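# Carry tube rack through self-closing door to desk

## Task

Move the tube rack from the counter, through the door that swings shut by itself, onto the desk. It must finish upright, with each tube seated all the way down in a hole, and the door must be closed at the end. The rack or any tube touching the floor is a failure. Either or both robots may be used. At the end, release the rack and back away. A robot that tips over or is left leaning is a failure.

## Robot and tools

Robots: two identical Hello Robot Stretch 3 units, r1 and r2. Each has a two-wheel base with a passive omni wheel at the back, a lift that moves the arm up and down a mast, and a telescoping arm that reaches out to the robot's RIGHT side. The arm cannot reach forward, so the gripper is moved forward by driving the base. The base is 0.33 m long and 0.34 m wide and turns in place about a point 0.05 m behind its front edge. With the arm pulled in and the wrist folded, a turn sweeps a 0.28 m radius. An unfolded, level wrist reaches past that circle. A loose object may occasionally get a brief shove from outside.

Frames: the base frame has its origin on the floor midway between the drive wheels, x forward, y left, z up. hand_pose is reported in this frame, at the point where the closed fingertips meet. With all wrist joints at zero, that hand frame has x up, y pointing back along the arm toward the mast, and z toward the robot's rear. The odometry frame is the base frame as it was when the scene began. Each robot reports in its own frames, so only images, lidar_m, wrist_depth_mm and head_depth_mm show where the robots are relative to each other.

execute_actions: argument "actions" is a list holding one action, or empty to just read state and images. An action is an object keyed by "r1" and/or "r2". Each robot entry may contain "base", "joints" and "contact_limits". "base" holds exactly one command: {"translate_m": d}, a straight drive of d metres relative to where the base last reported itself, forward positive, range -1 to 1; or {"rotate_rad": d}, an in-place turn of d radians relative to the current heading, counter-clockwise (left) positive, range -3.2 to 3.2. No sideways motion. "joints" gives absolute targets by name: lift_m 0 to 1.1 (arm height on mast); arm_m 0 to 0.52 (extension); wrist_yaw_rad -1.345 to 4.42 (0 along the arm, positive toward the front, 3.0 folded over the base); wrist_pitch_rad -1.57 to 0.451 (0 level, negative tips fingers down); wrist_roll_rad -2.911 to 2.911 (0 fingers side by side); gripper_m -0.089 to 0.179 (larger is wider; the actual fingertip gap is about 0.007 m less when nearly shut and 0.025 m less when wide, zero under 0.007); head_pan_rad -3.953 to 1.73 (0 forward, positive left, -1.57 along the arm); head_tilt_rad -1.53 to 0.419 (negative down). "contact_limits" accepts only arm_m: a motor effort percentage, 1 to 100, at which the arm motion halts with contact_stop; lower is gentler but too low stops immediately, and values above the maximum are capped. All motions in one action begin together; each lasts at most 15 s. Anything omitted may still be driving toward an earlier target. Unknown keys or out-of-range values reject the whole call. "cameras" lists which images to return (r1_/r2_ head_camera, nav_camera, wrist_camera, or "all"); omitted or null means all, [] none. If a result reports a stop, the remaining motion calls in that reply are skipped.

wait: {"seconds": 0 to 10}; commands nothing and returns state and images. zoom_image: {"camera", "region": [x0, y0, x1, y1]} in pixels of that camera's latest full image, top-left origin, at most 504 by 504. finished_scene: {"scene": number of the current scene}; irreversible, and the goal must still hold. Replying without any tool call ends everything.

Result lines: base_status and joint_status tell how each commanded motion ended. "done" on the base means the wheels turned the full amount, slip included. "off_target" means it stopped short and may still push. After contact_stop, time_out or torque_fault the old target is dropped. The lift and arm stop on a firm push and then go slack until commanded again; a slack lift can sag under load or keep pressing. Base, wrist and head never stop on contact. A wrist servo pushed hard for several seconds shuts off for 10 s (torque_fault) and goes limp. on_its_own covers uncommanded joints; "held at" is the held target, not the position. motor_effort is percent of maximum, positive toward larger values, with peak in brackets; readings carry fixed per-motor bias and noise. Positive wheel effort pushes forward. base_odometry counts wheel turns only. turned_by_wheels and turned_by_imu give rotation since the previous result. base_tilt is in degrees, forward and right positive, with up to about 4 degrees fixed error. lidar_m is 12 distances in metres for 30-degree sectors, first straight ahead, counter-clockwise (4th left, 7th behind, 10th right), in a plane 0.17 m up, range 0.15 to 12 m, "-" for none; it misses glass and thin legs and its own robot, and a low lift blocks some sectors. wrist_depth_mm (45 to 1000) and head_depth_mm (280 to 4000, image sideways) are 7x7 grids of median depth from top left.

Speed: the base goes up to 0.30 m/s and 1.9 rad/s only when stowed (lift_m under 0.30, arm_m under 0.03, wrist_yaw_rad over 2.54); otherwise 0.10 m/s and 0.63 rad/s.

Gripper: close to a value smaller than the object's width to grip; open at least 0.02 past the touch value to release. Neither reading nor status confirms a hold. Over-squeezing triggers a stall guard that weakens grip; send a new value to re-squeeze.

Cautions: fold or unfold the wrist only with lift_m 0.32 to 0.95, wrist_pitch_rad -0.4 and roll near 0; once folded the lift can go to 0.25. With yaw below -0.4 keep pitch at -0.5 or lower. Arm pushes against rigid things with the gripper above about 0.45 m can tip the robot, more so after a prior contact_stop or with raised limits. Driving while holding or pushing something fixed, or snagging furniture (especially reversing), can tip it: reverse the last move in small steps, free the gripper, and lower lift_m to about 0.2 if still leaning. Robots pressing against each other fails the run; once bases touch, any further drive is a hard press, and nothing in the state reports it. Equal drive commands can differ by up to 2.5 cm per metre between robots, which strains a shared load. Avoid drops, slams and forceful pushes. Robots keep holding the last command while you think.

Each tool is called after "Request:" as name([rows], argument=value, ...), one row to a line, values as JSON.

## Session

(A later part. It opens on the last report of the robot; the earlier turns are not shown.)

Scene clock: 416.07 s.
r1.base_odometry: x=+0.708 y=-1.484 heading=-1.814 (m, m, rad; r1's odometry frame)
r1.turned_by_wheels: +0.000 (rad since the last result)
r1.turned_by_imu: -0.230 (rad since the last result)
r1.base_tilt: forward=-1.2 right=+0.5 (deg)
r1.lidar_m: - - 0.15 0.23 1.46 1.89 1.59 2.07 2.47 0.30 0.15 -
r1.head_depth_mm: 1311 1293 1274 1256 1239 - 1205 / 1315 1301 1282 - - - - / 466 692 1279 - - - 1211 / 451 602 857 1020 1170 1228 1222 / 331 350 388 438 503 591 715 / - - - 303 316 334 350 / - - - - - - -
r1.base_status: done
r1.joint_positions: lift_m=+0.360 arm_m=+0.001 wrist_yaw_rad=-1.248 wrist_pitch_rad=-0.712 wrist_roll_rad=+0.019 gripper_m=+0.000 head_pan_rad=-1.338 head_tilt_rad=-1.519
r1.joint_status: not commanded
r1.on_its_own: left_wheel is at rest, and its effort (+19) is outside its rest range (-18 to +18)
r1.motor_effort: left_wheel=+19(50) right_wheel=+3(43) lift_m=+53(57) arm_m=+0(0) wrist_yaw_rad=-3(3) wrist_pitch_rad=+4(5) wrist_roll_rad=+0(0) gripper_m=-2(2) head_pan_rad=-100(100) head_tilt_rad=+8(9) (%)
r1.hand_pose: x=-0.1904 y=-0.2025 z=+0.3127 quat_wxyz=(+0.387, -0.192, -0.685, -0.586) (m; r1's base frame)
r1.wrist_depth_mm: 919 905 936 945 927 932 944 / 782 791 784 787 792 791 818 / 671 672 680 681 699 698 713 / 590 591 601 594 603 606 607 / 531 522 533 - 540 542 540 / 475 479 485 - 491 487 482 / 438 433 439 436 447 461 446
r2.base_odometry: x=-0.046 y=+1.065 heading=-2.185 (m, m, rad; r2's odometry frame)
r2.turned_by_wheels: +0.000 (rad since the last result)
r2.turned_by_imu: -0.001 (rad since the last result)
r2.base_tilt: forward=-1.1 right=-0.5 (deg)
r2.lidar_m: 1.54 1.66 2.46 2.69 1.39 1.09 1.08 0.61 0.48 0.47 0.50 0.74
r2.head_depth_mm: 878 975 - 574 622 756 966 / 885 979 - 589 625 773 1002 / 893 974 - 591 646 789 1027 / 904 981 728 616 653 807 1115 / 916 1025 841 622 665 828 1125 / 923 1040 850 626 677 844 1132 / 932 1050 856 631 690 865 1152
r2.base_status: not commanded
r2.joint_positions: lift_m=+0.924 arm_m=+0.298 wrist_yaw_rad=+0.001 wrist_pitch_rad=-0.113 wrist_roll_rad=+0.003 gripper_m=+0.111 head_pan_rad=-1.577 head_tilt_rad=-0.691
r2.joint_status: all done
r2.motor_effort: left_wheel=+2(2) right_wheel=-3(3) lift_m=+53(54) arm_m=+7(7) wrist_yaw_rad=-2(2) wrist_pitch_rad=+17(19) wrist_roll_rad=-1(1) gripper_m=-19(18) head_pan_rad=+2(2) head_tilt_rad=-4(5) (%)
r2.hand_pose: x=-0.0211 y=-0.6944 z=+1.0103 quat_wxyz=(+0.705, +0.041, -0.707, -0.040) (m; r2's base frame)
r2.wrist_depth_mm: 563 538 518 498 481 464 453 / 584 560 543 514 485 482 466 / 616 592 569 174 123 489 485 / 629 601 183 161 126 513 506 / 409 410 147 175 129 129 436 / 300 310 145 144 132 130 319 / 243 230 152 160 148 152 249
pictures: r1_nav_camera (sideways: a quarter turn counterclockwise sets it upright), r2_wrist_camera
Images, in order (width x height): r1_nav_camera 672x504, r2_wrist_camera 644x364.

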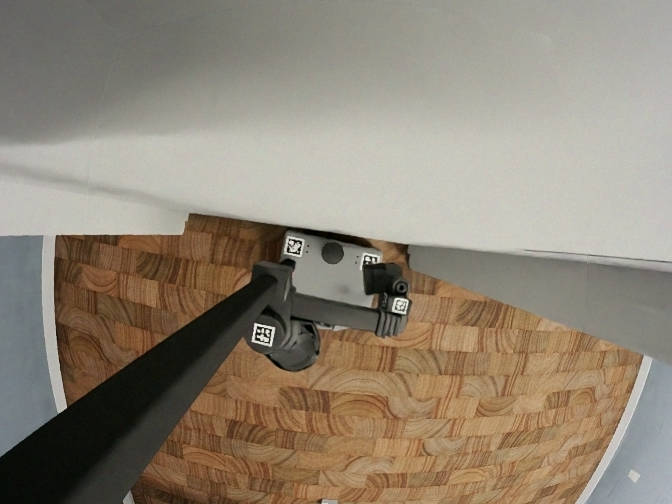

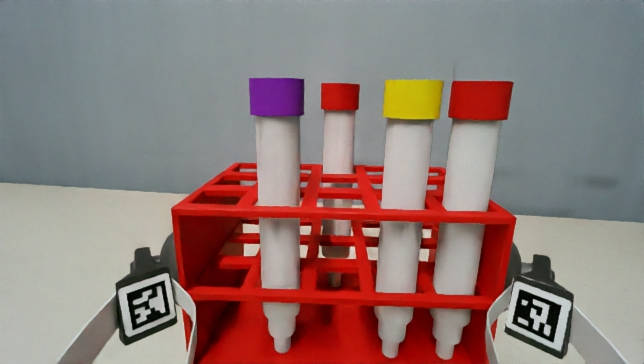

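Request:
execute_actions([
  {"r1": {"base": {"translate_m": -0.12}}},
], cameras=["r1_nav_camera", "r1_head_camera"])

Scene clock: 425.67 s.
r1.base_odometry: x=+0.737 y=-1.368 heading=-1.814 (m, m, rad; r1's odometry frame)
r1.turned_by_wheels: +0.000 (rad since the last result)
r1.turned_by_imu: +0.000 (rad since the last result)
r1.base_tilt: forward=-1.1 right=+0.5 (deg)
r1.lidar_m: 0.19 0.20 0.26 0.61 1.45 1.79 1.47 1.95 2.48 0.59 0.30 0.21
r1.head_depth_mm: 1327 1303 1282 1251 - - - / 1338 1310 1282 - - - 1193 / 1341 1318 1297 - - 1219 1200 / 1350 1319 1304 1275 1254 1222 1207 / 1315 1160 1126 1274 1208 1068 954 / 592 633 813 802 735 679 632 / 436 563 597 562 526 498 472
r1.base_status: done
r1.joint_positions: lift_m=+0.360 arm_m=+0.001 wrist_yaw_rad=-1.248 wrist_pitch_rad=-0.712 wrist_roll_rad=+0.019 gripper_m=+0.000 head_pan_rad=-1.563 head_tilt_rad=-1.497
r1.joint_status: not commanded
r1.motor_effort: left_wheel=+1(16) right_wheel=-2(5) lift_m=+53(53) arm_m=+0(0) wrist_yaw_rad=-2(2) wrist_pitch_rad=+4(4) wrist_roll_rad=+0(0) gripper_m=-1(1) head_pan_rad=-4(100) head_tilt_rad=-1(9) (%)
r1.hand_pose: x=-0.1904 y=-0.2025 z=+0.3127 quat_wxyz=(+0.387, -0.192, -0.685, -0.586) (m; r1's base frame)
r1.wrist_depth_mm: 907 938 925 941 949 932 935 / 775 798 776 779 798 787 810 / 665 666 658 689 691 693 705 / 595 605 601 588 594 609 599 / 523 529 534 - 531 537 545 / 477 468 489 - 483 485 486 / 440 440 441 438 452 458 444
r2.base_odometry: x=-0.046 y=+1.065 heading=-2.185 (m, m, rad; r2's odometry frame)
r2.turned_by_wheels: +0.000 (rad since the last result)
r2.turned_by_imu: -0.001 (rad since the last result)
r2.base_tilt: forward=-1.1 right=-0.4 (deg)
r2.lidar_m: 1.55 1.66 2.46 2.69 1.38 1.09 1.08 0.61 0.48 0.47 0.50 0.74
r2.head_depth_mm: 876 973 - 574 620 757 968 / 885 979 - 589 627 773 998 / 892 976 - 590 647 788 1023 / 905 979 727 617 653 808 1121 / 913 1027 841 621 665 825 1125 / 921 1037 851 626 678 846 1123 / 936 1050 861 633 691 866 1154
r2.base_status: not commanded
r2.joint_positions: lift_m=+0.924 arm_m=+0.298 wrist_yaw_rad=+0.001 wrist_pitch_rad=-0.113 wrist_roll_rad=+0.003 gripper_m=+0.111 head_pan_rad=-1.577 head_tilt_rad=-0.691
r2.joint_status: not commanded
r2.motor_effort: left_wheel=+2(2) right_wheel=-3(3) lift_m=+53(53) arm_m=+7(7) wrist_yaw_rad=-2(2) wrist_pitch_rad=+17(17) wrist_roll_rad=-1(1) gripper_m=-19(18) head_pan_rad=+3(2) head_tilt_rad=-4(4) (%)
r2.hand_pose: x=-0.0211 y=-0.6944 z=+1.0103 quat_wxyz=(+0.705, +0.041, -0.707, -0.040) (m; r2's base frame)
r2.wrist_depth_mm: 562 536 520 506 482 471 448 / 582 563 541 510 492 477 465 / 612 590 561 174 123 486 480 / 623 612 184 161 126 510 509 / 406 407 148 175 129 129 441 / 300 309 144 145 133 129 318 / 242 230 152 159 148 151 249
pictures: r1_head_camera (sideways: a quarter turn clockwise sets it upright), r1_nav_camera (sideways: a quarter turn counterclockwise sets it upright)
Images, in order (width x height): r1_head_camera 896x504, r1_nav_camera 672x504.

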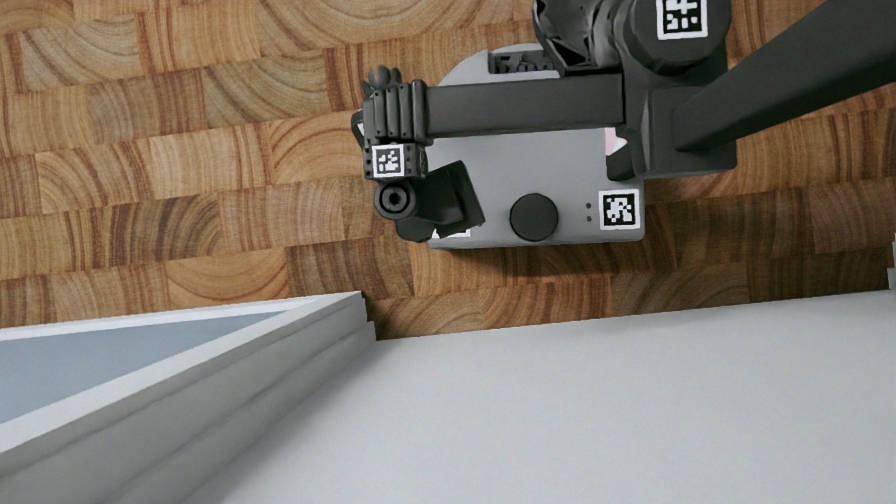

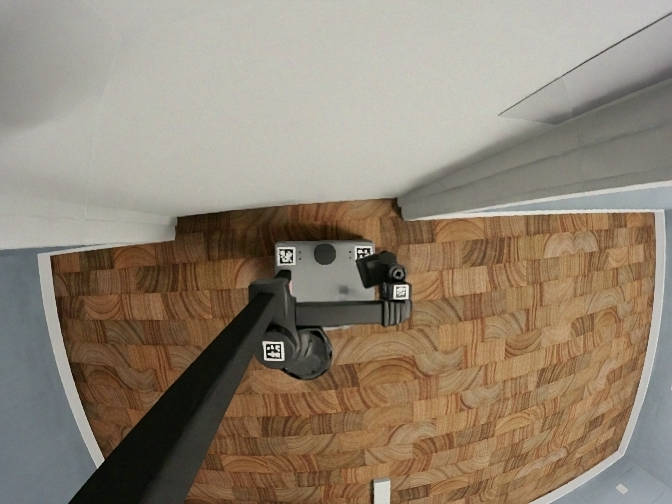

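Request:
execute_actions([
  {"r1": {"base": {"rotate_rad": 0.15}, "joints": {"head_pan_rad": -3.14, "head_tilt_rad": -1.5}}, "r2": {"joints": {"wrist_yaw_rad": 0.8}}},
], cameras=["r1_nav_camera", "r1_head_camera", "r2_wrist_camera"])

Scene clock: 440.10 s.
r1.base_odometry: x=+0.737 y=-1.368 heading=-1.664 (m, m, rad; r1's odometry frame)
r1.turned_by_wheels: +0.150 (rad since the last result)
r1.turned_by_imu: +0.152 (rad since the last result)
r1.base_tilt: forward=-1.2 right=+0.5 (deg)
r1.lidar_m: 0.19 0.21 0.30 0.61 1.52 1.79 1.47 2.03 2.39 0.34 0.25 0.20
r1.head_depth_mm: 1331 1299 1284 1251 1232 838 484 / 1345 1307 1291 - 1240 823 478 / 1349 1316 - - 1242 810 475 / 1351 1325 1308 - 1244 801 470 / 1361 1334 1306 - 1250 787 466 / 1360 1331 1320 1290 1259 774 462 / 1376 1347 1317 1292 1243 763 456
r1.base_status: done
r1.joint_positions: lift_m=+0.360 arm_m=+0.001 wrist_yaw_rad=-1.248 wrist_pitch_rad=-0.712 wrist_roll_rad=+0.019 gripper_m=+0.000 head_pan_rad=-3.133 head_tilt_rad=-1.496
r1.joint_status: all done
r1.motor_effort: left_wheel=-4(9) right_wheel=+1(4) lift_m=+53(53) arm_m=+0(0) wrist_yaw_rad=-3(3) wrist_pitch_rad=+4(4) wrist_roll_rad=+0(0) gripper_m=-2(1) head_pan_rad=-4(59) head_tilt_rad=-2(5) (%)
r1.hand_pose: x=-0.1904 y=-0.2025 z=+0.3127 quat_wxyz=(+0.387, -0.192, -0.685, -0.586) (m; r1's base frame)
r1.wrist_depth_mm: 938 920 915 955 930 948 987 / 773 781 793 786 786 792 790 / 676 675 667 676 694 687 693 / 594 602 587 596 606 605 602 / 530 526 532 - 545 543 543 / 482 485 486 - 480 493 488 / 440 444 440 437 447 458 445
r2.base_odometry: x=-0.046 y=+1.065 heading=-2.185 (m, m, rad; r2's odometry frame)
r2.turned_by_wheels: +0.000 (rad since the last result)
r2.turned_by_imu: -0.001 (rad since the last result)
r2.base_tilt: forward=-1.1 right=-0.5 (deg)
r2.lidar_m: 1.55 1.66 2.45 2.69 1.38 1.10 1.08 0.61 0.48 0.47 0.51 0.74
r2.head_depth_mm: 875 975 - 574 621 758 969 / 887 974 - 609 626 774 997 / 893 1003 - 593 646 789 1025 / 903 1014 878 594 651 808 1119 / 912 1019 641 623 664 828 1127 / 923 1017 601 626 678 845 1132 / 936 1050 840 632 689 862 1155
r2.base_status: not commanded
r2.joint_positions: lift_m=+0.924 arm_m=+0.298 wrist_yaw_rad=+0.797 wrist_pitch_rad=-0.113 wrist_roll_rad=+0.003 gripper_m=+0.111 head_pan_rad=-1.577 head_tilt_rad=-0.691
r2.joint_status: all done
r2.motor_effort: left_wheel=+2(2) right_wheel=-3(3) lift_m=+53(53) arm_m=+7(7) wrist_yaw_rad=+3(5) wrist_pitch_rad=+17(17) wrist_roll_rad=-1(1) gripper_m=-19(19) head_pan_rad=+3(3) head_tilt_rad=-3(4) (%)
r2.hand_pose: x=+0.1588 y=-0.6186 z=+1.0104 quat_wxyz=(+0.665, +0.311, -0.636, +0.237) (m; r2's base frame)
r2.wrist_depth_mm: - - - 898 663 527 437 / - - - 856 642 517 451 / - - - 174 122 502 448 / - 641 183 161 126 525 462 / 473 412 147 175 130 129 434 / 316 311 144 144 134 129 317 / 260 231 152 153 148 152 249
pictures: r1_head_camera (sideways: a quarter turn clockwise sets it upright), r1_nav_camera (sideways: a quarter turn counterclockwise sets it upright), r2_wrist_camera
Images, in order (width x height): r1_head_camera 896x504, r1_nav_camera 672x504, r2_wrist_camera 644x364.

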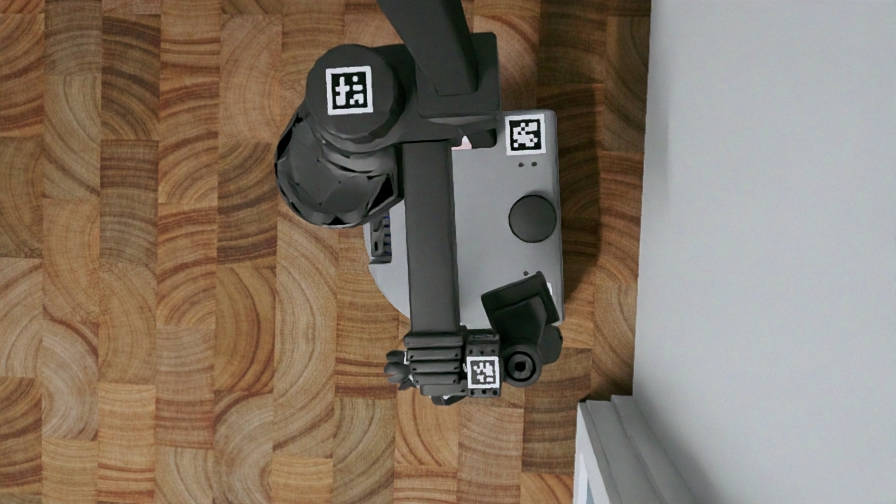

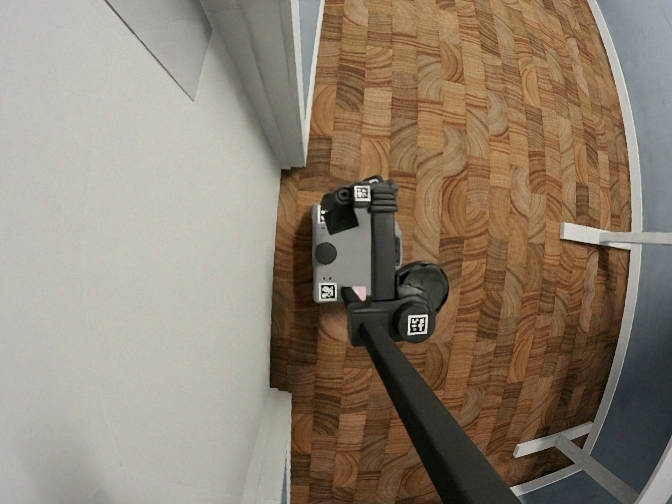

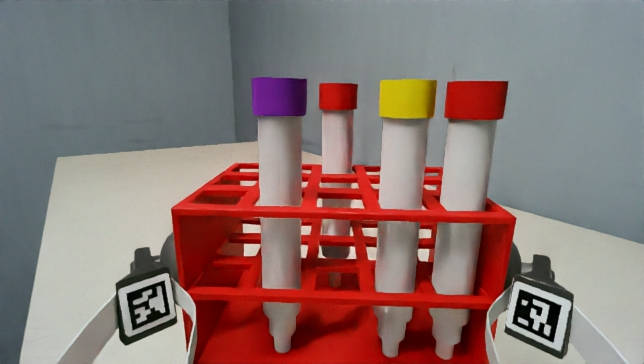

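Request:
execute_actions([
  {"r1": {"base": {"translate_m": 0.2}}, "r2": {"joints": {"head_pan_rad": 1.73, "head_tilt_rad": -0.5}}},
], cameras=["r1_nav_camera", "r1_head_camera", "r2_nav_camera"])

Scene clock: 450.17 s.
r1.base_odometry: x=+0.718 y=-1.567 heading=-1.664 (m, m, rad; r1's odometry frame)
r1.turned_by_wheels: +0.000 (rad since the last result)
r1.turned_by_imu: -0.185 (rad since the last result)
r1.base_tilt: forward=-1.2 right=+0.5 (deg)
r1.lidar_m: - - 0.15 0.26 1.44 1.84 1.58 2.04 2.51 0.33 0.15 -
r1.head_depth_mm: 1360 1324 1296 - 1102 389 - / 1369 1320 1305 - 1085 417 - / 1367 1333 1316 - 962 449 303 / 1368 1341 1307 - 1153 486 308 / 1380 1347 1310 1298 1241 530 320 / 1393 1361 1322 1295 1257 584 325 / 1387 1363 1334 1298 1272 647 336
r1.base_status: done
r1.joint_positions: lift_m=+0.360 arm_m=+0.001 wrist_yaw_rad=-1.249 wrist_pitch_rad=-0.712 wrist_roll_rad=+0.019 gripper_m=+0.000 head_pan_rad=-3.171 head_tilt_rad=-1.470
r1.joint_status: not commanded
r1.motor_effort: left_wheel=+11(82) right_wheel=+7(28) lift_m=+52(53) arm_m=+0(0) wrist_yaw_rad=-1(2) wrist_pitch_rad=+5(5) wrist_roll_rad=+0(0) gripper_m=-2(3) head_pan_rad=+19(57) head_tilt_rad=-14(16) (%)
r1.hand_pose: x=-0.1905 y=-0.2024 z=+0.3127 quat_wxyz=(+0.387, -0.193, -0.685, -0.586) (m; r1's base frame)
r1.wrist_depth_mm: 899 912 903 937 960 924 943 / 778 777 788 782 803 807 801 / 677 690 676 678 695 676 689 / 595 590 586 606 591 602 616 / 536 536 533 - 528 531 544 / 478 483 489 - 476 483 488 / 441 441 441 441 450 461 442
r2.base_odometry: x=-0.046 y=+1.065 heading=-2.185 (m, m, rad; r2's odometry frame)
r2.turned_by_wheels: +0.000 (rad since the last result)
r2.turned_by_imu: -0.002 (rad since the last result)
r2.base_tilt: forward=-1.1 right=-0.6 (deg)
r2.lidar_m: 1.55 1.66 2.46 2.68 1.38 1.09 1.08 0.61 0.48 0.47 0.50 0.74
r2.head_depth_mm: 2212 2382 2614 2774 2025 1571 1301 / 2267 2489 2700 2810 2038 1594 1297 / 2320 2529 2775 2876 2044 1587 1308 / 2381 2620 2849 2885 2036 1606 1314 / 2430 2606 2857 2738 2173 - - / 2078 2148 2236 2435 2167 - - / 1774 1892 - - - - -
r2.base_status: not commanded
r2.joint_positions: lift_m=+0.924 arm_m=+0.298 wrist_yaw_rad=+0.797 wrist_pitch_rad=-0.113 wrist_roll_rad=+0.003 gripper_m=+0.111 head_pan_rad=+1.723 head_tilt_rad=-0.507
r2.joint_status: all done
r2.motor_effort: left_wheel=+2(2) right_wheel=-3(3) lift_m=+53(53) arm_m=+7(7) wrist_yaw_rad=+3(2) wrist_pitch_rad=+17(17) wrist_roll_rad=-1(1) gripper_m=-19(19) head_pan_rad=+3(35) head_tilt_rad=+2(16) (%)
r2.hand_pose: x=+0.1588 y=-0.6186 z=+1.0104 quat_wxyz=(+0.665, +0.311, -0.636, +0.237) (m; r2's base frame)
r2.wrist_depth_mm: - - - 905 669 522 438 / - - - 836 637 514 446 / - - - 173 123 504 459 / - 647 183 161 126 520 468 / 475 412 147 174 129 130 435 / 317 310 144 145 133 129 318 / 260 231 152 153 147 152 249
pictures: r1_head_camera (sideways: a quarter turn clockwise sets it upright), r1_nav_camera (sideways: a quarter turn counterclockwise sets it upright), r2_nav_camera (sideways: a quarter turn counterclockwise sets it upright)
Images, in order (width x height): r1_head_camera 896x504, r1_nav_camera 672x504, r2_nav_camera 672x504.

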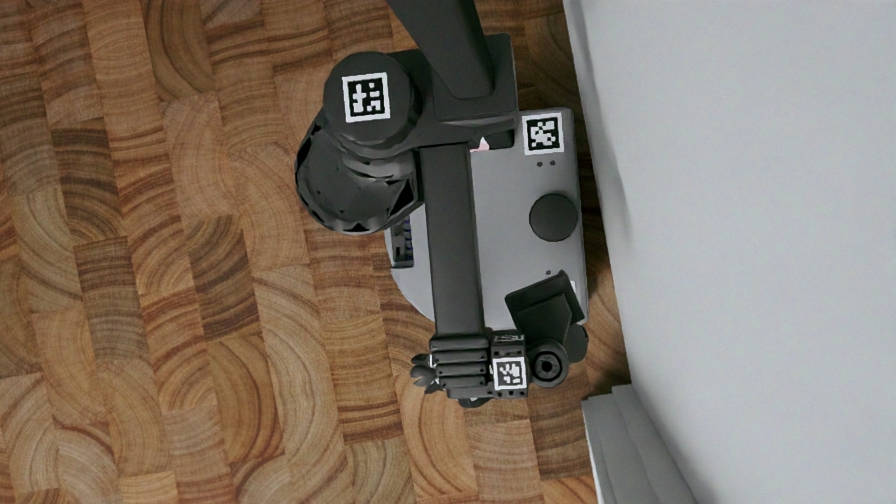

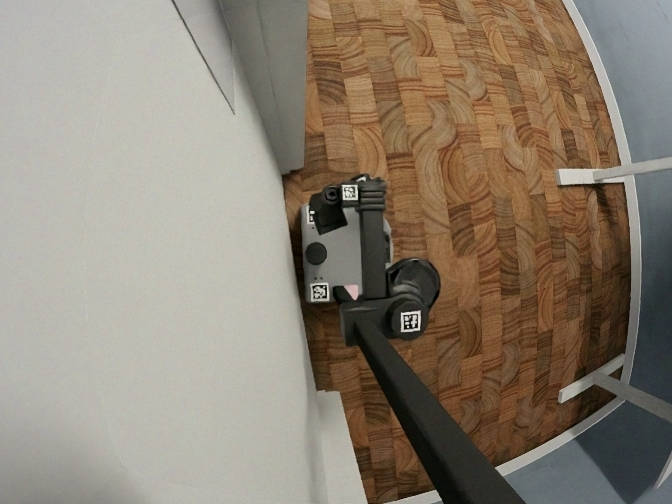

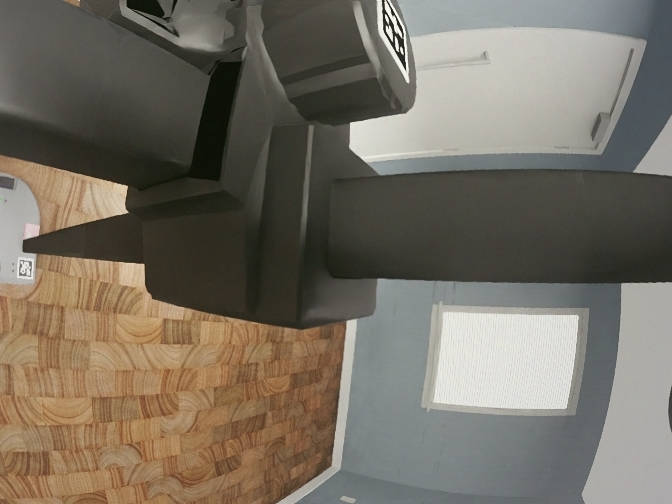

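Request:
execute_actions([
  {"r1": {"base": {"translate_m": -0.27}, "joints": {"wrist_pitch_rad": -0.5, "lift_m": 0.38}}},
], cameras=[])

Request:
execute_actions([
  {"r1": {"base": {"rotate_rad": -3.08}, "joints": {"wrist_pitch_rad": -0.45, "wrist_yaw_rad": 3.0, "head_tilt_rad": -1.2}}},
], cameras=["r1_nav_camera", "r1_head_camera"])

Scene clock: 515.97 s.
r1.base_odometry: x=+0.743 y=-1.298 heading=-1.664 (m, m, rad; r1's odometry frame)
r1.turned_by_wheels: +0.000 (rad since the last result)
r1.turned_by_imu: +0.000 (rad since the last result)
r1.base_tilt: forward=-1.1 right=+0.5 (deg)
r1.lidar_m: 0.36 0.36 0.46 0.79 1.41 1.64 1.32 1.32 2.26 1.74 0.45 0.38
r1.head_depth_mm: 1347 1306 1291 - 1227 1203 807 / 1346 1323 1308 - 1240 1212 836 / 1357 1325 - - 1241 1214 866 / 1362 1332 1310 - 1238 1223 903 / 1369 1343 1314 - 1249 1231 938 / 1383 1354 1323 1293 1261 1235 962 / 1389 1350 1327 1286 1261 1243 853
r1.base_status: done
r1.joint_positions: lift_m=+0.380 arm_m=+0.001 wrist_yaw_rad=-1.249 wrist_pitch_rad=-0.520 wrist_roll_rad=+0.019 gripper_m=+0.000 head_pan_rad=-3.147 head_tilt_rad=-1.483
r1.joint_status: all done
r1.motor_effort: left_wheel=-2(12) right_wheel=+0(5) lift_m=+56(57) arm_m=+0(0) wrist_yaw_rad=-1(2) wrist_pitch_rad=+7(11) wrist_roll_rad=+0(0) gripper_m=-3(1) head_pan_rad=+5(21) head_tilt_rad=-8(14) (%)
r1.hand_pose: x=-0.2210 y=-0.2126 z=+0.3700 quat_wxyz=(+0.442, -0.257, -0.665, -0.545) (m; r1's base frame)
r1.wrist_depth_mm: - - - - - - - / - - - - - - - / 939 952 925 921 955 966 974 / 773 761 776 787 787 808 826 / 637 656 654 - 662 678 696 / 565 572 583 - 589 593 593 / 504 511 520 524 520 520 529
r2.base_odometry: x=-0.046 y=+1.065 heading=-2.185 (m, m, rad; r2's odometry frame)
r2.turned_by_wheels: +0.000 (rad since the last result)
r2.turned_by_imu: -0.001 (rad since the last result)
r2.base_tilt: forward=-1.1 right=-0.5 (deg)
r2.lidar_m: 1.55 1.65 2.45 2.69 1.38 1.09 1.08 0.61 0.48 0.47 0.50 0.75
r2.head_depth_mm: 2197 2396 2594 2725 2020 1577 1300 / 2255 2485 2688 2807 2031 1585 1309 / 2333 2530 2758 2861 2049 1597 1307 / 2396 2609 2868 2862 2052 1603 1310 / 2446 2608 2847 2729 2150 - - / 2074 2142 2229 2424 2159 - - / 1784 1887 - - - - -
r2.base_status: not commanded
r2.joint_positions: lift_m=+0.924 arm_m=+0.298 wrist_yaw_rad=+0.797 wrist_pitch_rad=-0.113 wrist_roll_rad=+0.003 gripper_m=+0.111 head_pan_rad=+1.723 head_tilt_rad=-0.507
r2.joint_status: not commanded
r2.motor_effort: left_wheel=+2(2) right_wheel=-3(3) lift_m=+53(53) arm_m=+7(7) wrist_yaw_rad=+2(3) wrist_pitch_rad=+17(17) wrist_roll_rad=-1(1) gripper_m=-19(19) head_pan_rad=+3(2) head_tilt_rad=+2(3) (%)
r2.hand_pose: x=+0.1588 y=-0.6186 z=+1.0104 quat_wxyz=(+0.665, +0.311, -0.636, +0.237) (m; r2's base frame)
r2.wrist_depth_mm: - - - 906 656 528 440 / - - - 833 630 516 444 / - - - 174 123 503 452 / - 640 184 161 126 515 459 / 477 412 147 174 129 129 431 / 319 311 144 144 133 129 316 / 260 230 152 153 148 152 247
pictures: none
No camera images: the call's "cameras" was empty. Leave "cameras" out to get every camera's image.

Scene clock: 521.77 s.
r1.base_odometry: x=+0.743 y=-1.298 heading=+1.540 (m, m, rad; r1's odometry frame)
r1.turned_by_wheels: -3.080 (rad since the last result)
r1.turned_by_imu: -3.117 (rad since the last result)
r1.base_tilt: forward=-1.2 right=+0.5 (deg)
r1.lidar_m: 1.31 1.79 2.40 1.24 0.45 0.38 0.36 0.37 0.49 0.97 1.43 1.64
r1.head_depth_mm: 381 472 621 903 1210 1156 1108 / 378 468 614 884 - - 1107 / 375 463 604 861 - - 1107 / 372 458 595 850 1270 - 1111 / 368 453 587 831 1271 - 1115 / 365 447 578 817 1266 1203 1118 / 362 443 571 803 1268 1222 1141
r1.base_status: done
r1.joint_positions: lift_m=+0.380 arm_m=+0.001 wrist_yaw_rad=+2.997 wrist_pitch_rad=-0.470 wrist_roll_rad=+0.019 gripper_m=+0.000 head_pan_rad=-3.147 head_tilt_rad=-1.199
r1.joint_status: all done
r1.motor_effort: left_wheel=+4(9) right_wheel=-3(5) lift_m=+56(57) arm_m=-1(1) wrist_yaw_rad=+4(7) wrist_pitch_rad=+8(7) wrist_roll_rad=+0(0) gripper_m=-3(2) head_pan_rad=+4(4) head_tilt_rad=+0(18) (%)
r1.hand_pose: x=+0.0101 y=+0.0691 z=+0.3806 quat_wxyz=(+0.215, +0.704, +0.113, +0.667) (m; r1's base frame)
r1.wrist_depth_mm: 430 - - - - - - / 416 - - - - - - / 419 590 - - - - - / 452 622 826 859 847 873 859 / 497 593 698 - 709 713 743 / 526 572 - - 624 605 618 / 506 544 - 550 529 538 552
r2.base_odometry: x=-0.046 y=+1.065 heading=-2.185 (m, m, rad; r2's odometry frame)
r2.turned_by_wheels: +0.000 (rad since the last result)
r2.turned_by_imu: -0.001 (rad since the last result)
r2.base_tilt: forward=-1.1 right=-0.5 (deg)
r2.lidar_m: 1.55 1.66 2.45 2.69 1.39 1.09 1.08 0.61 0.48 0.47 0.50 0.74
r2.head_depth_mm: 2201 2395 2597 2739 2025 1583 1299 / 2282 2446 2692 2830 2026 1586 1304 / 2330 2543 2772 2845 2048 1594 1307 / 2394 2596 2885 2860 2054 1599 1311 / 2433 2621 2861 2731 2164 - - / 2062 2134 2234 2415 2175 - - / 1789 1883 - - - - -
r2.base_status: not commanded
r2.joint_positions: lift_m=+0.924 arm_m=+0.298 wrist_yaw_rad=+0.797 wrist_pitch_rad=-0.113 wrist_roll_rad=+0.003 gripper_m=+0.111 head_pan_rad=+1.723 head_tilt_rad=-0.507
r2.joint_status: not commanded
r2.motor_effort: left_wheel=+2(2) right_wheel=-3(3) lift_m=+53(53) arm_m=+7(7) wrist_yaw_rad=+3(3) wrist_pitch_rad=+17(17) wrist_roll_rad=-1(1) gripper_m=-19(19) head_pan_rad=+3(3) head_tilt_rad=+2(2) (%)
r2.hand_pose: x=+0.1588 y=-0.6186 z=+1.0104 quat_wxyz=(+0.665, +0.311, -0.636, +0.237) (m; r2's base frame)
r2.wrist_depth_mm: - - - 898 665 525 441 / - - - 831 635 515 442 / - - - 174 123 503 448 / - 648 183 161 126 522 458 / 478 414 147 174 129 129 437 / 318 311 145 145 133 129 318 / 259 229 152 153 148 152 248
pictures: r1_head_camera (sideways: a quarter turn clockwise sets it upright), r1_nav_camera (sideways: a quarter turn counterclockwise sets it upright)
Images, in order (width x height): r1_head_camera 896x504, r1_nav_camera 672x504.

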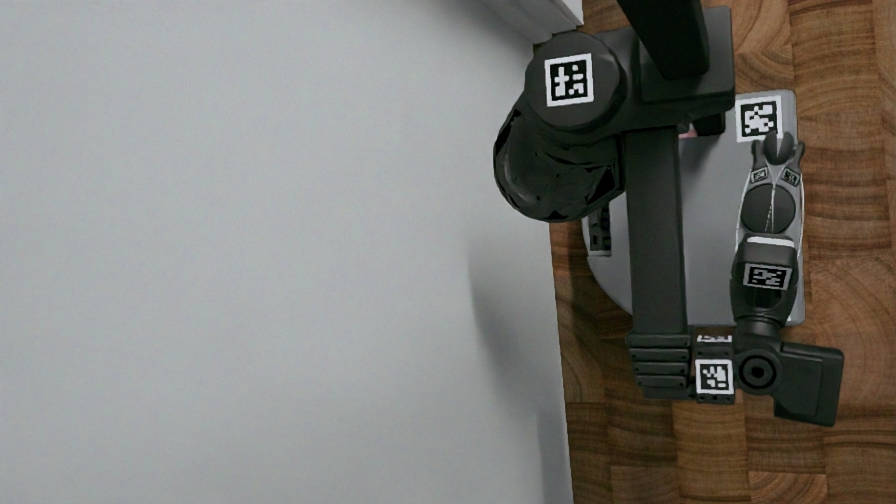

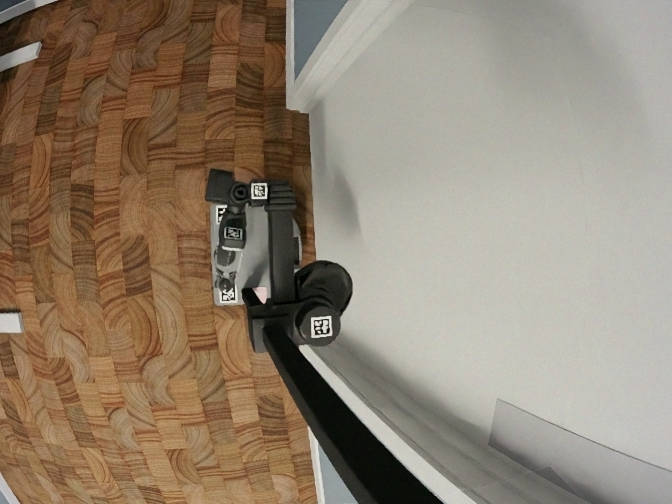

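Request:
execute_actions([
  {"r1": {"base": {"translate_m": -0.16}, "joints": {"lift_m": 0.31, "wrist_pitch_rad": -0.4}}},
], cameras=["r1_nav_camera", "r1_head_camera"])

Scene clock: 529.67 s.
r1.base_odometry: x=+0.738 y=-1.458 heading=+1.540 (m, m, rad; r1's odometry frame)
r1.turned_by_wheels: +0.000 (rad since the last result)
r1.turned_by_imu: +0.001 (rad since the last result)
r1.base_tilt: forward=-1.2 right=+0.4 (deg)
r1.lidar_m: 1.47 1.96 2.48 0.53 0.37 0.30 0.27 0.28 0.34 0.59 1.44 1.77
r1.head_depth_mm: 307 382 507 760 1240 1159 1103 / 303 369 487 713 - - 1102 / 299 358 468 672 - - 1104 / 295 348 449 635 950 - 1110 / 291 337 433 601 964 - 1116 / 288 328 417 573 917 1215 1124 / - 319 402 546 850 1217 1147
r1.base_status: translate_m off_target (by the wheels' count: -0.1598 of -0.1600)
r1.joint_positions: lift_m=+0.310 arm_m=+0.001 wrist_yaw_rad=+2.999 wrist_pitch_rad=-0.420 wrist_roll_rad=+0.019 gripper_m=+0.000 head_pan_rad=-3.146 head_tilt_rad=-1.196
r1.joint_status: all done
r1.motor_effort: left_wheel=-18(59) right_wheel=-18(29) lift_m=+29(50) arm_m=+0(1) wrist_yaw_rad=+2(4) wrist_pitch_rad=+7(11) wrist_roll_rad=+0(0) gripper_m=-2(2) head_pan_rad=+3(5) head_tilt_rad=-2(2) (%)
r1.hand_pose: x=+0.0107 y=+0.0758 z=+0.3227 quat_wxyz=(+0.198, +0.706, +0.096, +0.673) (m; r1's base frame)
r1.wrist_depth_mm: 338 - - - - - - / 378 - - - - - - / 871 400 911 - - - - / 758 440 764 790 770 809 831 / 607 506 653 - 651 672 658 / 477 533 - - 553 570 577 / 449 - - - 477 487 488
r2.base_odometry: x=-0.046 y=+1.065 heading=-2.185 (m, m, rad; r2's odometry frame)
r2.turned_by_wheels: +0.000 (rad since the last result)
r2.turned_by_imu: -0.001 (rad since the last result)
r2.base_tilt: forward=-1.1 right=-0.5 (deg)
r2.lidar_m: 1.55 1.66 2.45 2.69 1.35 1.09 1.08 0.61 0.48 0.47 0.50 0.74
r2.head_depth_mm: 2203 2384 2589 2765 2012 1585 1303 / 2269 2478 2696 2820 2024 1586 1298 / 2321 2541 2766 2853 2048 1598 1311 / 2434 2616 2853 2876 2054 1605 1314 / 2451 2623 2858 2756 2160 - - / 2085 2140 2222 2416 2167 - - / 1785 1901 - - - - -
r2.base_status: not commanded
r2.joint_positions: lift_m=+0.924 arm_m=+0.298 wrist_yaw_rad=+0.797 wrist_pitch_rad=-0.113 wrist_roll_rad=+0.003 gripper_m=+0.111 head_pan_rad=+1.723 head_tilt_rad=-0.507
r2.joint_status: not commanded
r2.motor_effort: left_wheel=+2(2) right_wheel=-3(2) lift_m=+53(53) arm_m=+7(7) wrist_yaw_rad=+3(3) wrist_pitch_rad=+17(17) wrist_roll_rad=-1(1) gripper_m=-18(19) head_pan_rad=+2(3) head_tilt_rad=+3(3) (%)
r2.hand_pose: x=+0.1588 y=-0.6186 z=+1.0104 quat_wxyz=(+0.665, +0.311, -0.636, +0.237) (m; r2's base frame)
r2.wrist_depth_mm: - - - 893 660 528 439 / - - - 851 635 511 448 / - - - 173 123 503 456 / - 641 184 161 126 517 465 / 478 415 147 174 129 129 438 / 319 310 145 145 133 130 318 / 260 230 152 153 148 152 250
pictures: r1_head_camera (sideways: a quarter turn clockwise sets it upright), r1_nav_camera (sideways: a quarter turn counterclockwise sets it upright)
Images, in order (width x height): r1_head_camera 896x504, r1_nav_camera 672x504.

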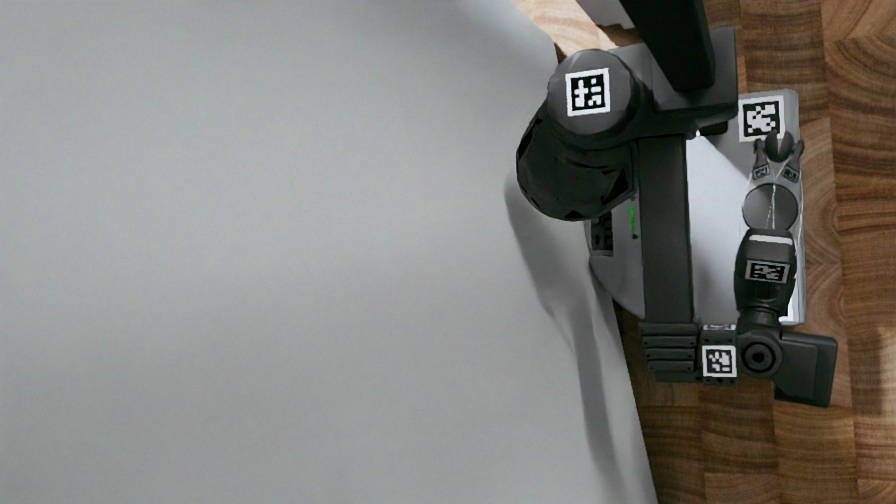

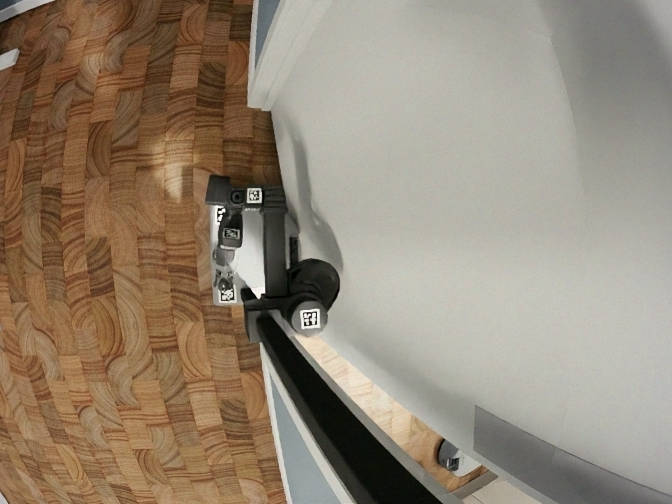

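Request:
execute_actions([
  {"r1": {"base": {"translate_m": -0.30}}, "r2": {"joints": {"arm_m": 0.0, "wrist_yaw_rad": 1.57, "head_pan_rad": -0.3, "head_tilt_rad": -0.9}}},
], cameras=["r1_nav_camera", "r1_head_camera", "r2_wrist_camera"])

Scene clock: 636.87 s.
r1.base_odometry: x=+0.729 y=-1.757 heading=+1.540 (m, m, rad; r1's odometry frame)
r1.turned_by_wheels: +0.000 (rad since the last result)
r1.turned_by_imu: +0.000 (rad since the last result)
r1.base_tilt: forward=-1.2 right=+0.5 (deg)
r1.lidar_m: 1.76 2.27 0.34 0.34 1.47 0.43 0.28 0.26 0.26 0.32 0.58 1.93
r1.head_depth_mm: 477 1572 1483 1358 1279 1157 1109 / 416 536 744 1351 - - 1100 / 374 465 615 907 - - 1114 / 338 411 524 720 1027 - 1113 / 310 369 458 601 854 - 1118 / 293 334 405 514 701 1051 1128 / - 306 363 448 585 845 1128
r1.base_status: done
r1.joint_positions: lift_m=+0.310 arm_m=+0.001 wrist_yaw_rad=+2.999 wrist_pitch_rad=-0.420 wrist_roll_rad=+0.019 gripper_m=+0.000 head_pan_rad=-3.146 head_tilt_rad=-1.196
r1.joint_status: not commanded
r1.motor_effort: left_wheel=-18(32) right_wheel=-11(25) lift_m=+29(30) arm_m=+0(0) wrist_yaw_rad=+2(2) wrist_pitch_rad=+7(7) wrist_roll_rad=+0(0) gripper_m=-1(2) head_pan_rad=+4(2) head_tilt_rad=-2(2) (%)
r1.hand_pose: x=+0.0107 y=+0.0758 z=+0.3227 quat_wxyz=(+0.198, +0.706, +0.096, +0.673) (m; r1's base frame)
r1.wrist_depth_mm: - - - 399 367 - - / - - - 430 402 - - / 978 955 - 456 446 - - / 779 761 773 502 522 807 824 / 637 643 638 - 627 662 659 / 530 539 - - 556 551 568 / 486 - - - 481 475 484
r2.base_odometry: x=-0.046 y=+1.065 heading=-2.185 (m, m, rad; r2's odometry frame)
r2.turned_by_wheels: +0.000 (rad since the last result)
r2.turned_by_imu: -0.001 (rad since the last result)
r2.base_tilt: forward=-1.2 right=-0.5 (deg)
r2.lidar_m: 1.55 1.66 2.45 2.69 1.39 1.09 1.08 0.61 0.48 0.47 0.50 0.74
r2.head_depth_mm: 980 927 981 320 1126 1236 1107 / 1375 1189 1165 306 358 1254 1113 / 1419 1654 1915 325 364 1259 1117 / 1387 1604 1900 1667 1418 1267 1127 / 1362 1572 1868 1721 1466 1274 1123 / 1336 1544 1826 1721 1479 1278 1132 / 1311 1506 1779 1745 1485 1278 1136
r2.base_status: not commanded
r2.joint_positions: lift_m=+0.924 arm_m=+0.001 wrist_yaw_rad=+1.569 wrist_pitch_rad=-0.113 wrist_roll_rad=+0.003 gripper_m=+0.111 head_pan_rad=-0.293 head_tilt_rad=-0.889
r2.joint_status: all done
r2.motor_effort: left_wheel=+2(2) right_wheel=-3(3) lift_m=+53(53) arm_m=-5(8) wrist_yaw_rad=+0(5) wrist_pitch_rad=+17(17) wrist_roll_rad=-1(1) gripper_m=-18(19) head_pan_rad=-2(33) head_tilt_rad=-5(26) (%)
r2.hand_pose: x=+0.2305 y=-0.1467 z=+1.0104 quat_wxyz=(+0.527, +0.528, -0.472, +0.470) (m; r2's base frame)
r2.wrist_depth_mm: - - - - - - - / - - - - - - - / - - - 175 122 - - / - - 183 161 126 660 723 / - - 147 175 129 130 480 / - - 145 144 133 130 437 / - - 152 153 148 152 419
pictures: r1_head_camera (sideways: a quarter turn clockwise sets it upright), r1_nav_camera (sideways: a quarter turn counterclockwise sets it upright), r2_wrist_camera
Images, in order (width x height): r1_head_camera 896x504, r1_nav_camera 672x504, r2_wrist_camera 644x364.

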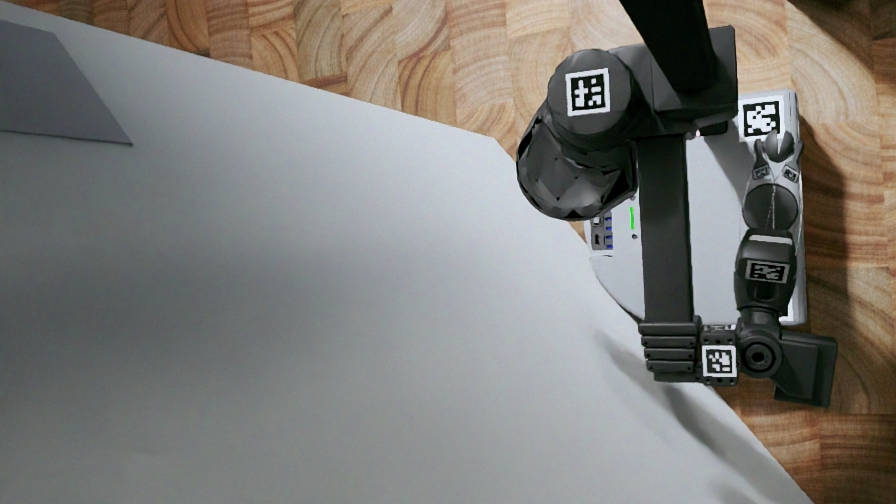

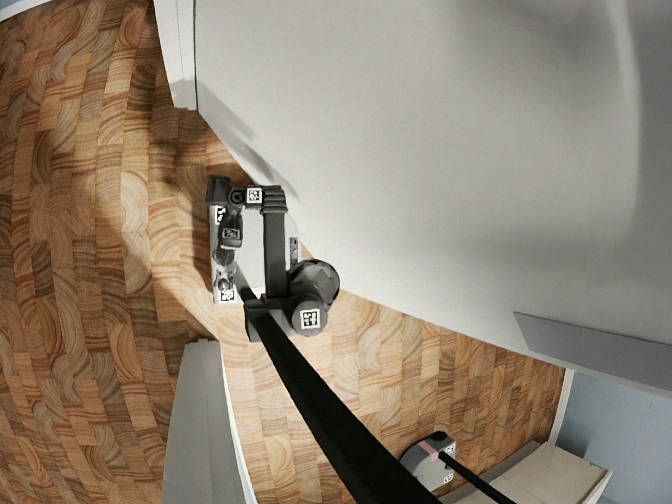

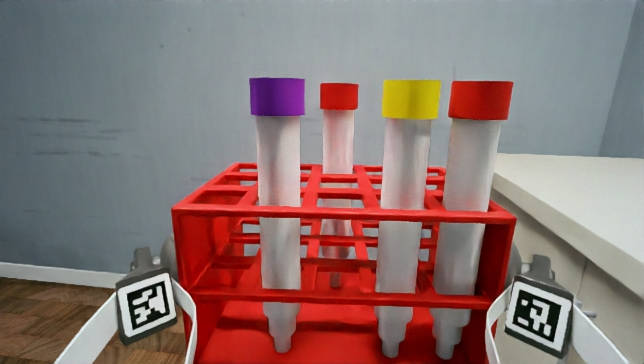

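Request:
execute_actions([
  {"r1": {"base": {"rotate_rad": 0.38}}, "r2": {"base": {"rotate_rad": 0.4}}},
], cameras=[])

Request:
execute_actions([
  {"r1": {"base": {"translate_m": -0.25}}, "r2": {"base": {"rotate_rad": 1.585}, "joints": {"head_pan_rad": 0.0, "head_tilt_rad": -0.7}}},
], cameras=["r1_nav_camera", "r1_head_camera", "r2_wrist_camera", "r2_nav_camera"])

Scene clock: 648.13 s.
r1.base_odometry: x=+0.729 y=-1.757 heading=+1.919 (m, m, rad; r1's odometry frame)
r1.turned_by_wheels: +0.379 (rad since the last result)
r1.turned_by_imu: +0.379 (rad since the last result)
r1.base_tilt: forward=-1.2 right=+0.5 (deg)
r1.lidar_m: 1.77 0.37 0.34 1.80 1.47 0.33 0.27 0.27 0.30 0.49 1.71 2.20
r1.head_depth_mm: 336 425 578 906 1283 1155 1109 / 319 400 533 797 - - 1101 / 308 377 495 716 - - 1111 / 300 357 461 645 960 - 1117 / 292 340 431 591 908 - 1114 / - 324 405 543 822 1209 1125 / - 310 382 502 733 1191 1142
r1.base_status: done
r1.joint_positions: lift_m=+0.310 arm_m=+0.001 wrist_yaw_rad=+2.999 wrist_pitch_rad=-0.420 wrist_roll_rad=+0.019 gripper_m=+0.000 head_pan_rad=-3.146 head_tilt_rad=-1.196
r1.joint_status: not commanded
r1.on_its_own: left_wheel is at rest, and its effort (-36) is outside its rest range (-18 to +18)
r1.motor_effort: left_wheel=-36(47) right_wheel=-3(5) lift_m=+30(29) arm_m=-1(1) wrist_yaw_rad=+2(2) wrist_pitch_rad=+7(7) wrist_roll_rad=+0(0) gripper_m=-2(1) head_pan_rad=+5(4) head_tilt_rad=-2(2) (%)
r1.hand_pose: x=+0.0107 y=+0.0758 z=+0.3227 quat_wxyz=(+0.198, +0.706, +0.096, +0.673) (m; r1's base frame)
r1.wrist_depth_mm: - - - - - 323 310 / - - - - - 346 349 / 954 946 988 - 802 375 973 / 766 781 799 806 634 412 820 / 629 636 639 - 497 457 661 / 534 536 - - 518 530 556 / 477 - - - 480 480 487
r2.base_odometry: x=-0.046 y=+1.065 heading=-1.786 (m, m, rad; r2's odometry frame)
r2.turned_by_wheels: +0.400 (rad since the last result)
r2.turned_by_imu: +0.405 (rad since the last result)
r2.base_tilt: forward=-1.2 right=-0.7 (deg)
r2.lidar_m: 1.59 2.14 2.68 1.24 1.13 1.08 0.69 0.49 0.47 0.49 0.65 1.55
r2.head_depth_mm: 1316 1520 1724 319 1370 1249 1102 / 1341 1550 1698 305 358 1248 1107 / 1376 1593 1887 324 364 1256 1117 / 1409 1633 1903 1674 1427 1256 1118 / 1434 1678 1960 1710 1468 1267 1127 / 1458 1716 1974 1739 1469 1274 1129 / 1510 1775 2020 1752 1479 1282 1140
r2.base_status: done
r2.joint_positions: lift_m=+0.924 arm_m=+0.001 wrist_yaw_rad=+1.569 wrist_pitch_rad=-0.113 wrist_roll_rad=+0.003 gripper_m=+0.111 head_pan_rad=-0.293 head_tilt_rad=-0.889
r2.joint_status: not commanded
r2.motor_effort: left_wheel=-2(6) right_wheel=+4(8) lift_m=+53(53) arm_m=-5(5) wrist_yaw_rad=+1(1) wrist_pitch_rad=+17(17) wrist_roll_rad=-1(1) gripper_m=-19(19) head_pan_rad=-3(3) head_tilt_rad=-5(4) (%)
r2.hand_pose: x=+0.2305 y=-0.1467 z=+1.0104 quat_wxyz=(+0.527, +0.528, -0.472, +0.470) (m; r2's base frame)
r2.wrist_depth_mm: - - - - - - - / - - - - - - - / - - - 174 122 - - / - - 182 161 125 - - / - - 147 174 129 129 - / - - 144 144 133 129 - / - - 152 153 148 152 -
pictures: none
No camera images: the call's "cameras" was empty. Leave "cameras" out to get every camera's image.

Scene clock: 651.63 s.
r1.base_odometry: x=+0.814 y=-1.992 heading=+1.919 (m, m, rad; r1's odometry frame)
r1.turned_by_wheels: +0.000 (rad since the last result)
r1.turned_by_imu: +0.000 (rad since the last result)
r1.base_tilt: forward=-1.2 right=+0.4 (deg)
r1.lidar_m: 2.01 0.51 0.69 1.53 2.23 0.46 0.28 0.25 0.25 0.30 0.59 2.20
r1.head_depth_mm: 1723 1617 1473 1368 1279 1154 1106 / 442 574 1432 1360 - - 1107 / 393 489 647 952 - - 1107 / 351 426 541 743 1063 - 1111 / 317 377 465 606 857 - 1115 / 295 338 408 512 690 995 1121 / - 307 362 442 570 798 1124
r1.base_status: done
r1.joint_positions: lift_m=+0.310 arm_m=+0.001 wrist_yaw_rad=+2.999 wrist_pitch_rad=-0.420 wrist_roll_rad=+0.019 gripper_m=+0.000 head_pan_rad=-3.146 head_tilt_rad=-1.196
r1.joint_status: not commanded
r1.motor_effort: left_wheel=-18(37) right_wheel=-6(19) lift_m=+29(29) arm_m=-1(1) wrist_yaw_rad=+2(2) wrist_pitch_rad=+7(7) wrist_roll_rad=+0(0) gripper_m=-2(1) head_pan_rad=+4(2) head_tilt_rad=-2(2) (%)
r1.hand_pose: x=+0.0107 y=+0.0758 z=+0.3227 quat_wxyz=(+0.198, +0.706, +0.096, +0.673) (m; r1's base frame)
r1.wrist_depth_mm: - - - - - - 572 / - - - - - - 543 / 948 950 990 - - 909 520 / 768 748 792 780 793 755 474 / 626 635 642 - 658 678 522 / 540 535 - - 560 557 545 / 477 - - - 487 483 490
r2.base_odometry: x=-0.046 y=+1.065 heading=-0.201 (m, m, rad; r2's odometry frame)
r2.turned_by_wheels: +1.585 (rad since the last result)
r2.turned_by_imu: +1.608 (rad since the last result)
r2.base_tilt: forward=-1.2 right=-0.5 (deg)
r2.lidar_m: 1.41 1.12 1.08 0.68 0.49 0.47 0.49 0.66 1.55 1.60 2.16 1.42
r2.head_depth_mm: 1179 1317 2381 1985 324 309 1172 / 1322 1457 1618 1819 1604 1308 1174 / 1513 1681 1750 1892 1654 1376 1174 / 1734 1995 2296 1888 1652 1384 1180 / 2859 3242 2841 2113 1667 1395 1189 / 3029 3529 2848 2051 1685 1394 1195 / 3217 3530 1408 1522 1598 1407 1197
r2.base_status: done
r2.joint_positions: lift_m=+0.924 arm_m=+0.001 wrist_yaw_rad=+1.569 wrist_pitch_rad=-0.113 wrist_roll_rad=+0.003 gripper_m=+0.111 head_pan_rad=-0.007 head_tilt_rad=-0.705
r2.joint_status: all done
r2.motor_effort: left_wheel=-2(7) right_wheel=+4(10) lift_m=+52(53) arm_m=-6(5) wrist_yaw_rad=+1(1) wrist_pitch_rad=+17(17) wrist_roll_rad=-1(1) gripper_m=-19(19) head_pan_rad=+3(20) head_tilt_rad=+2(16) (%)
r2.hand_pose: x=+0.2305 y=-0.1467 z=+1.0104 quat_wxyz=(+0.527, +0.528, -0.472, +0.470) (m; r2's base frame)
r2.wrist_depth_mm: 924 - - - - - - / 944 - - - - - - / 959 - - 174 123 - - / 953 - 183 161 126 - - / 985 - 148 174 129 130 - / 990 - 144 144 133 129 - / 985 - 152 153 147 152 -
pictures: r1_head_camera (sideways: a quarter turn clockwise sets it upright), r1_nav_camera (sideways: a quarter turn counterclockwise sets it upright), r2_nav_camera (sideways: a quarter turn counterclockwise sets it upright), r2_wrist_camera
Images, in order (width x height): r1_head_camera 896x504, r1_nav_camera 672x504, r2_nav_camera 672x504, r2_wrist_camera 644x364.

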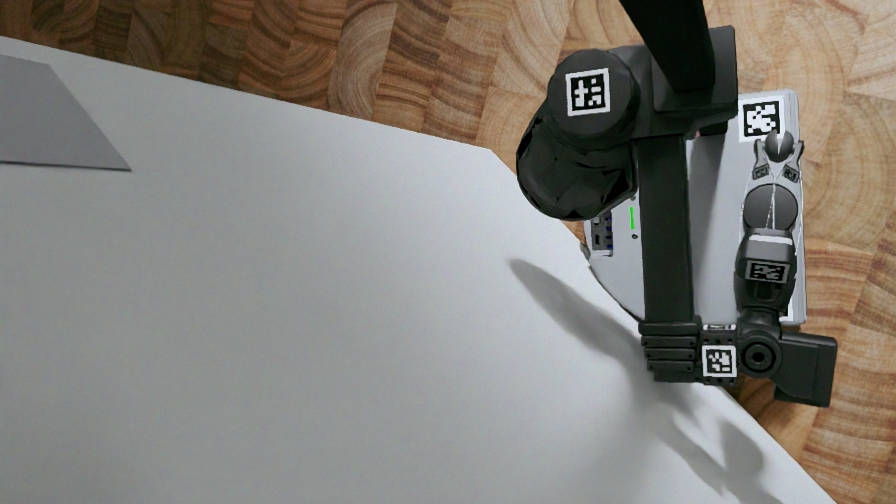

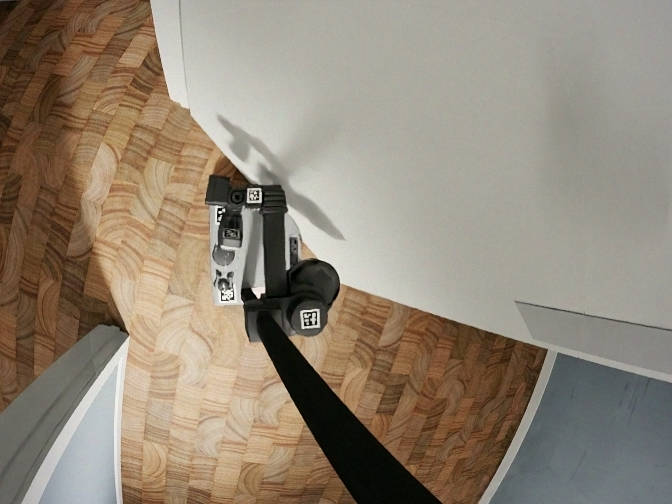

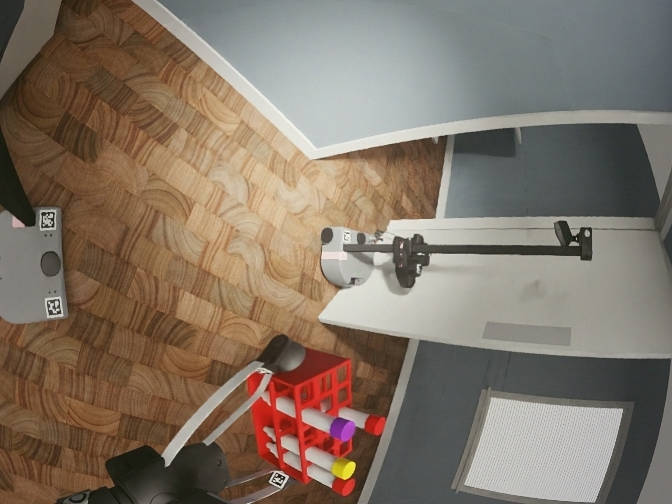

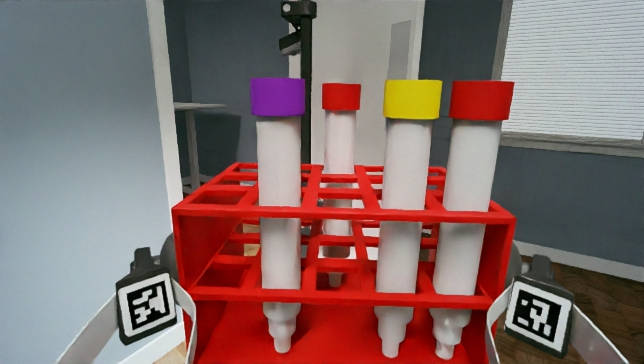

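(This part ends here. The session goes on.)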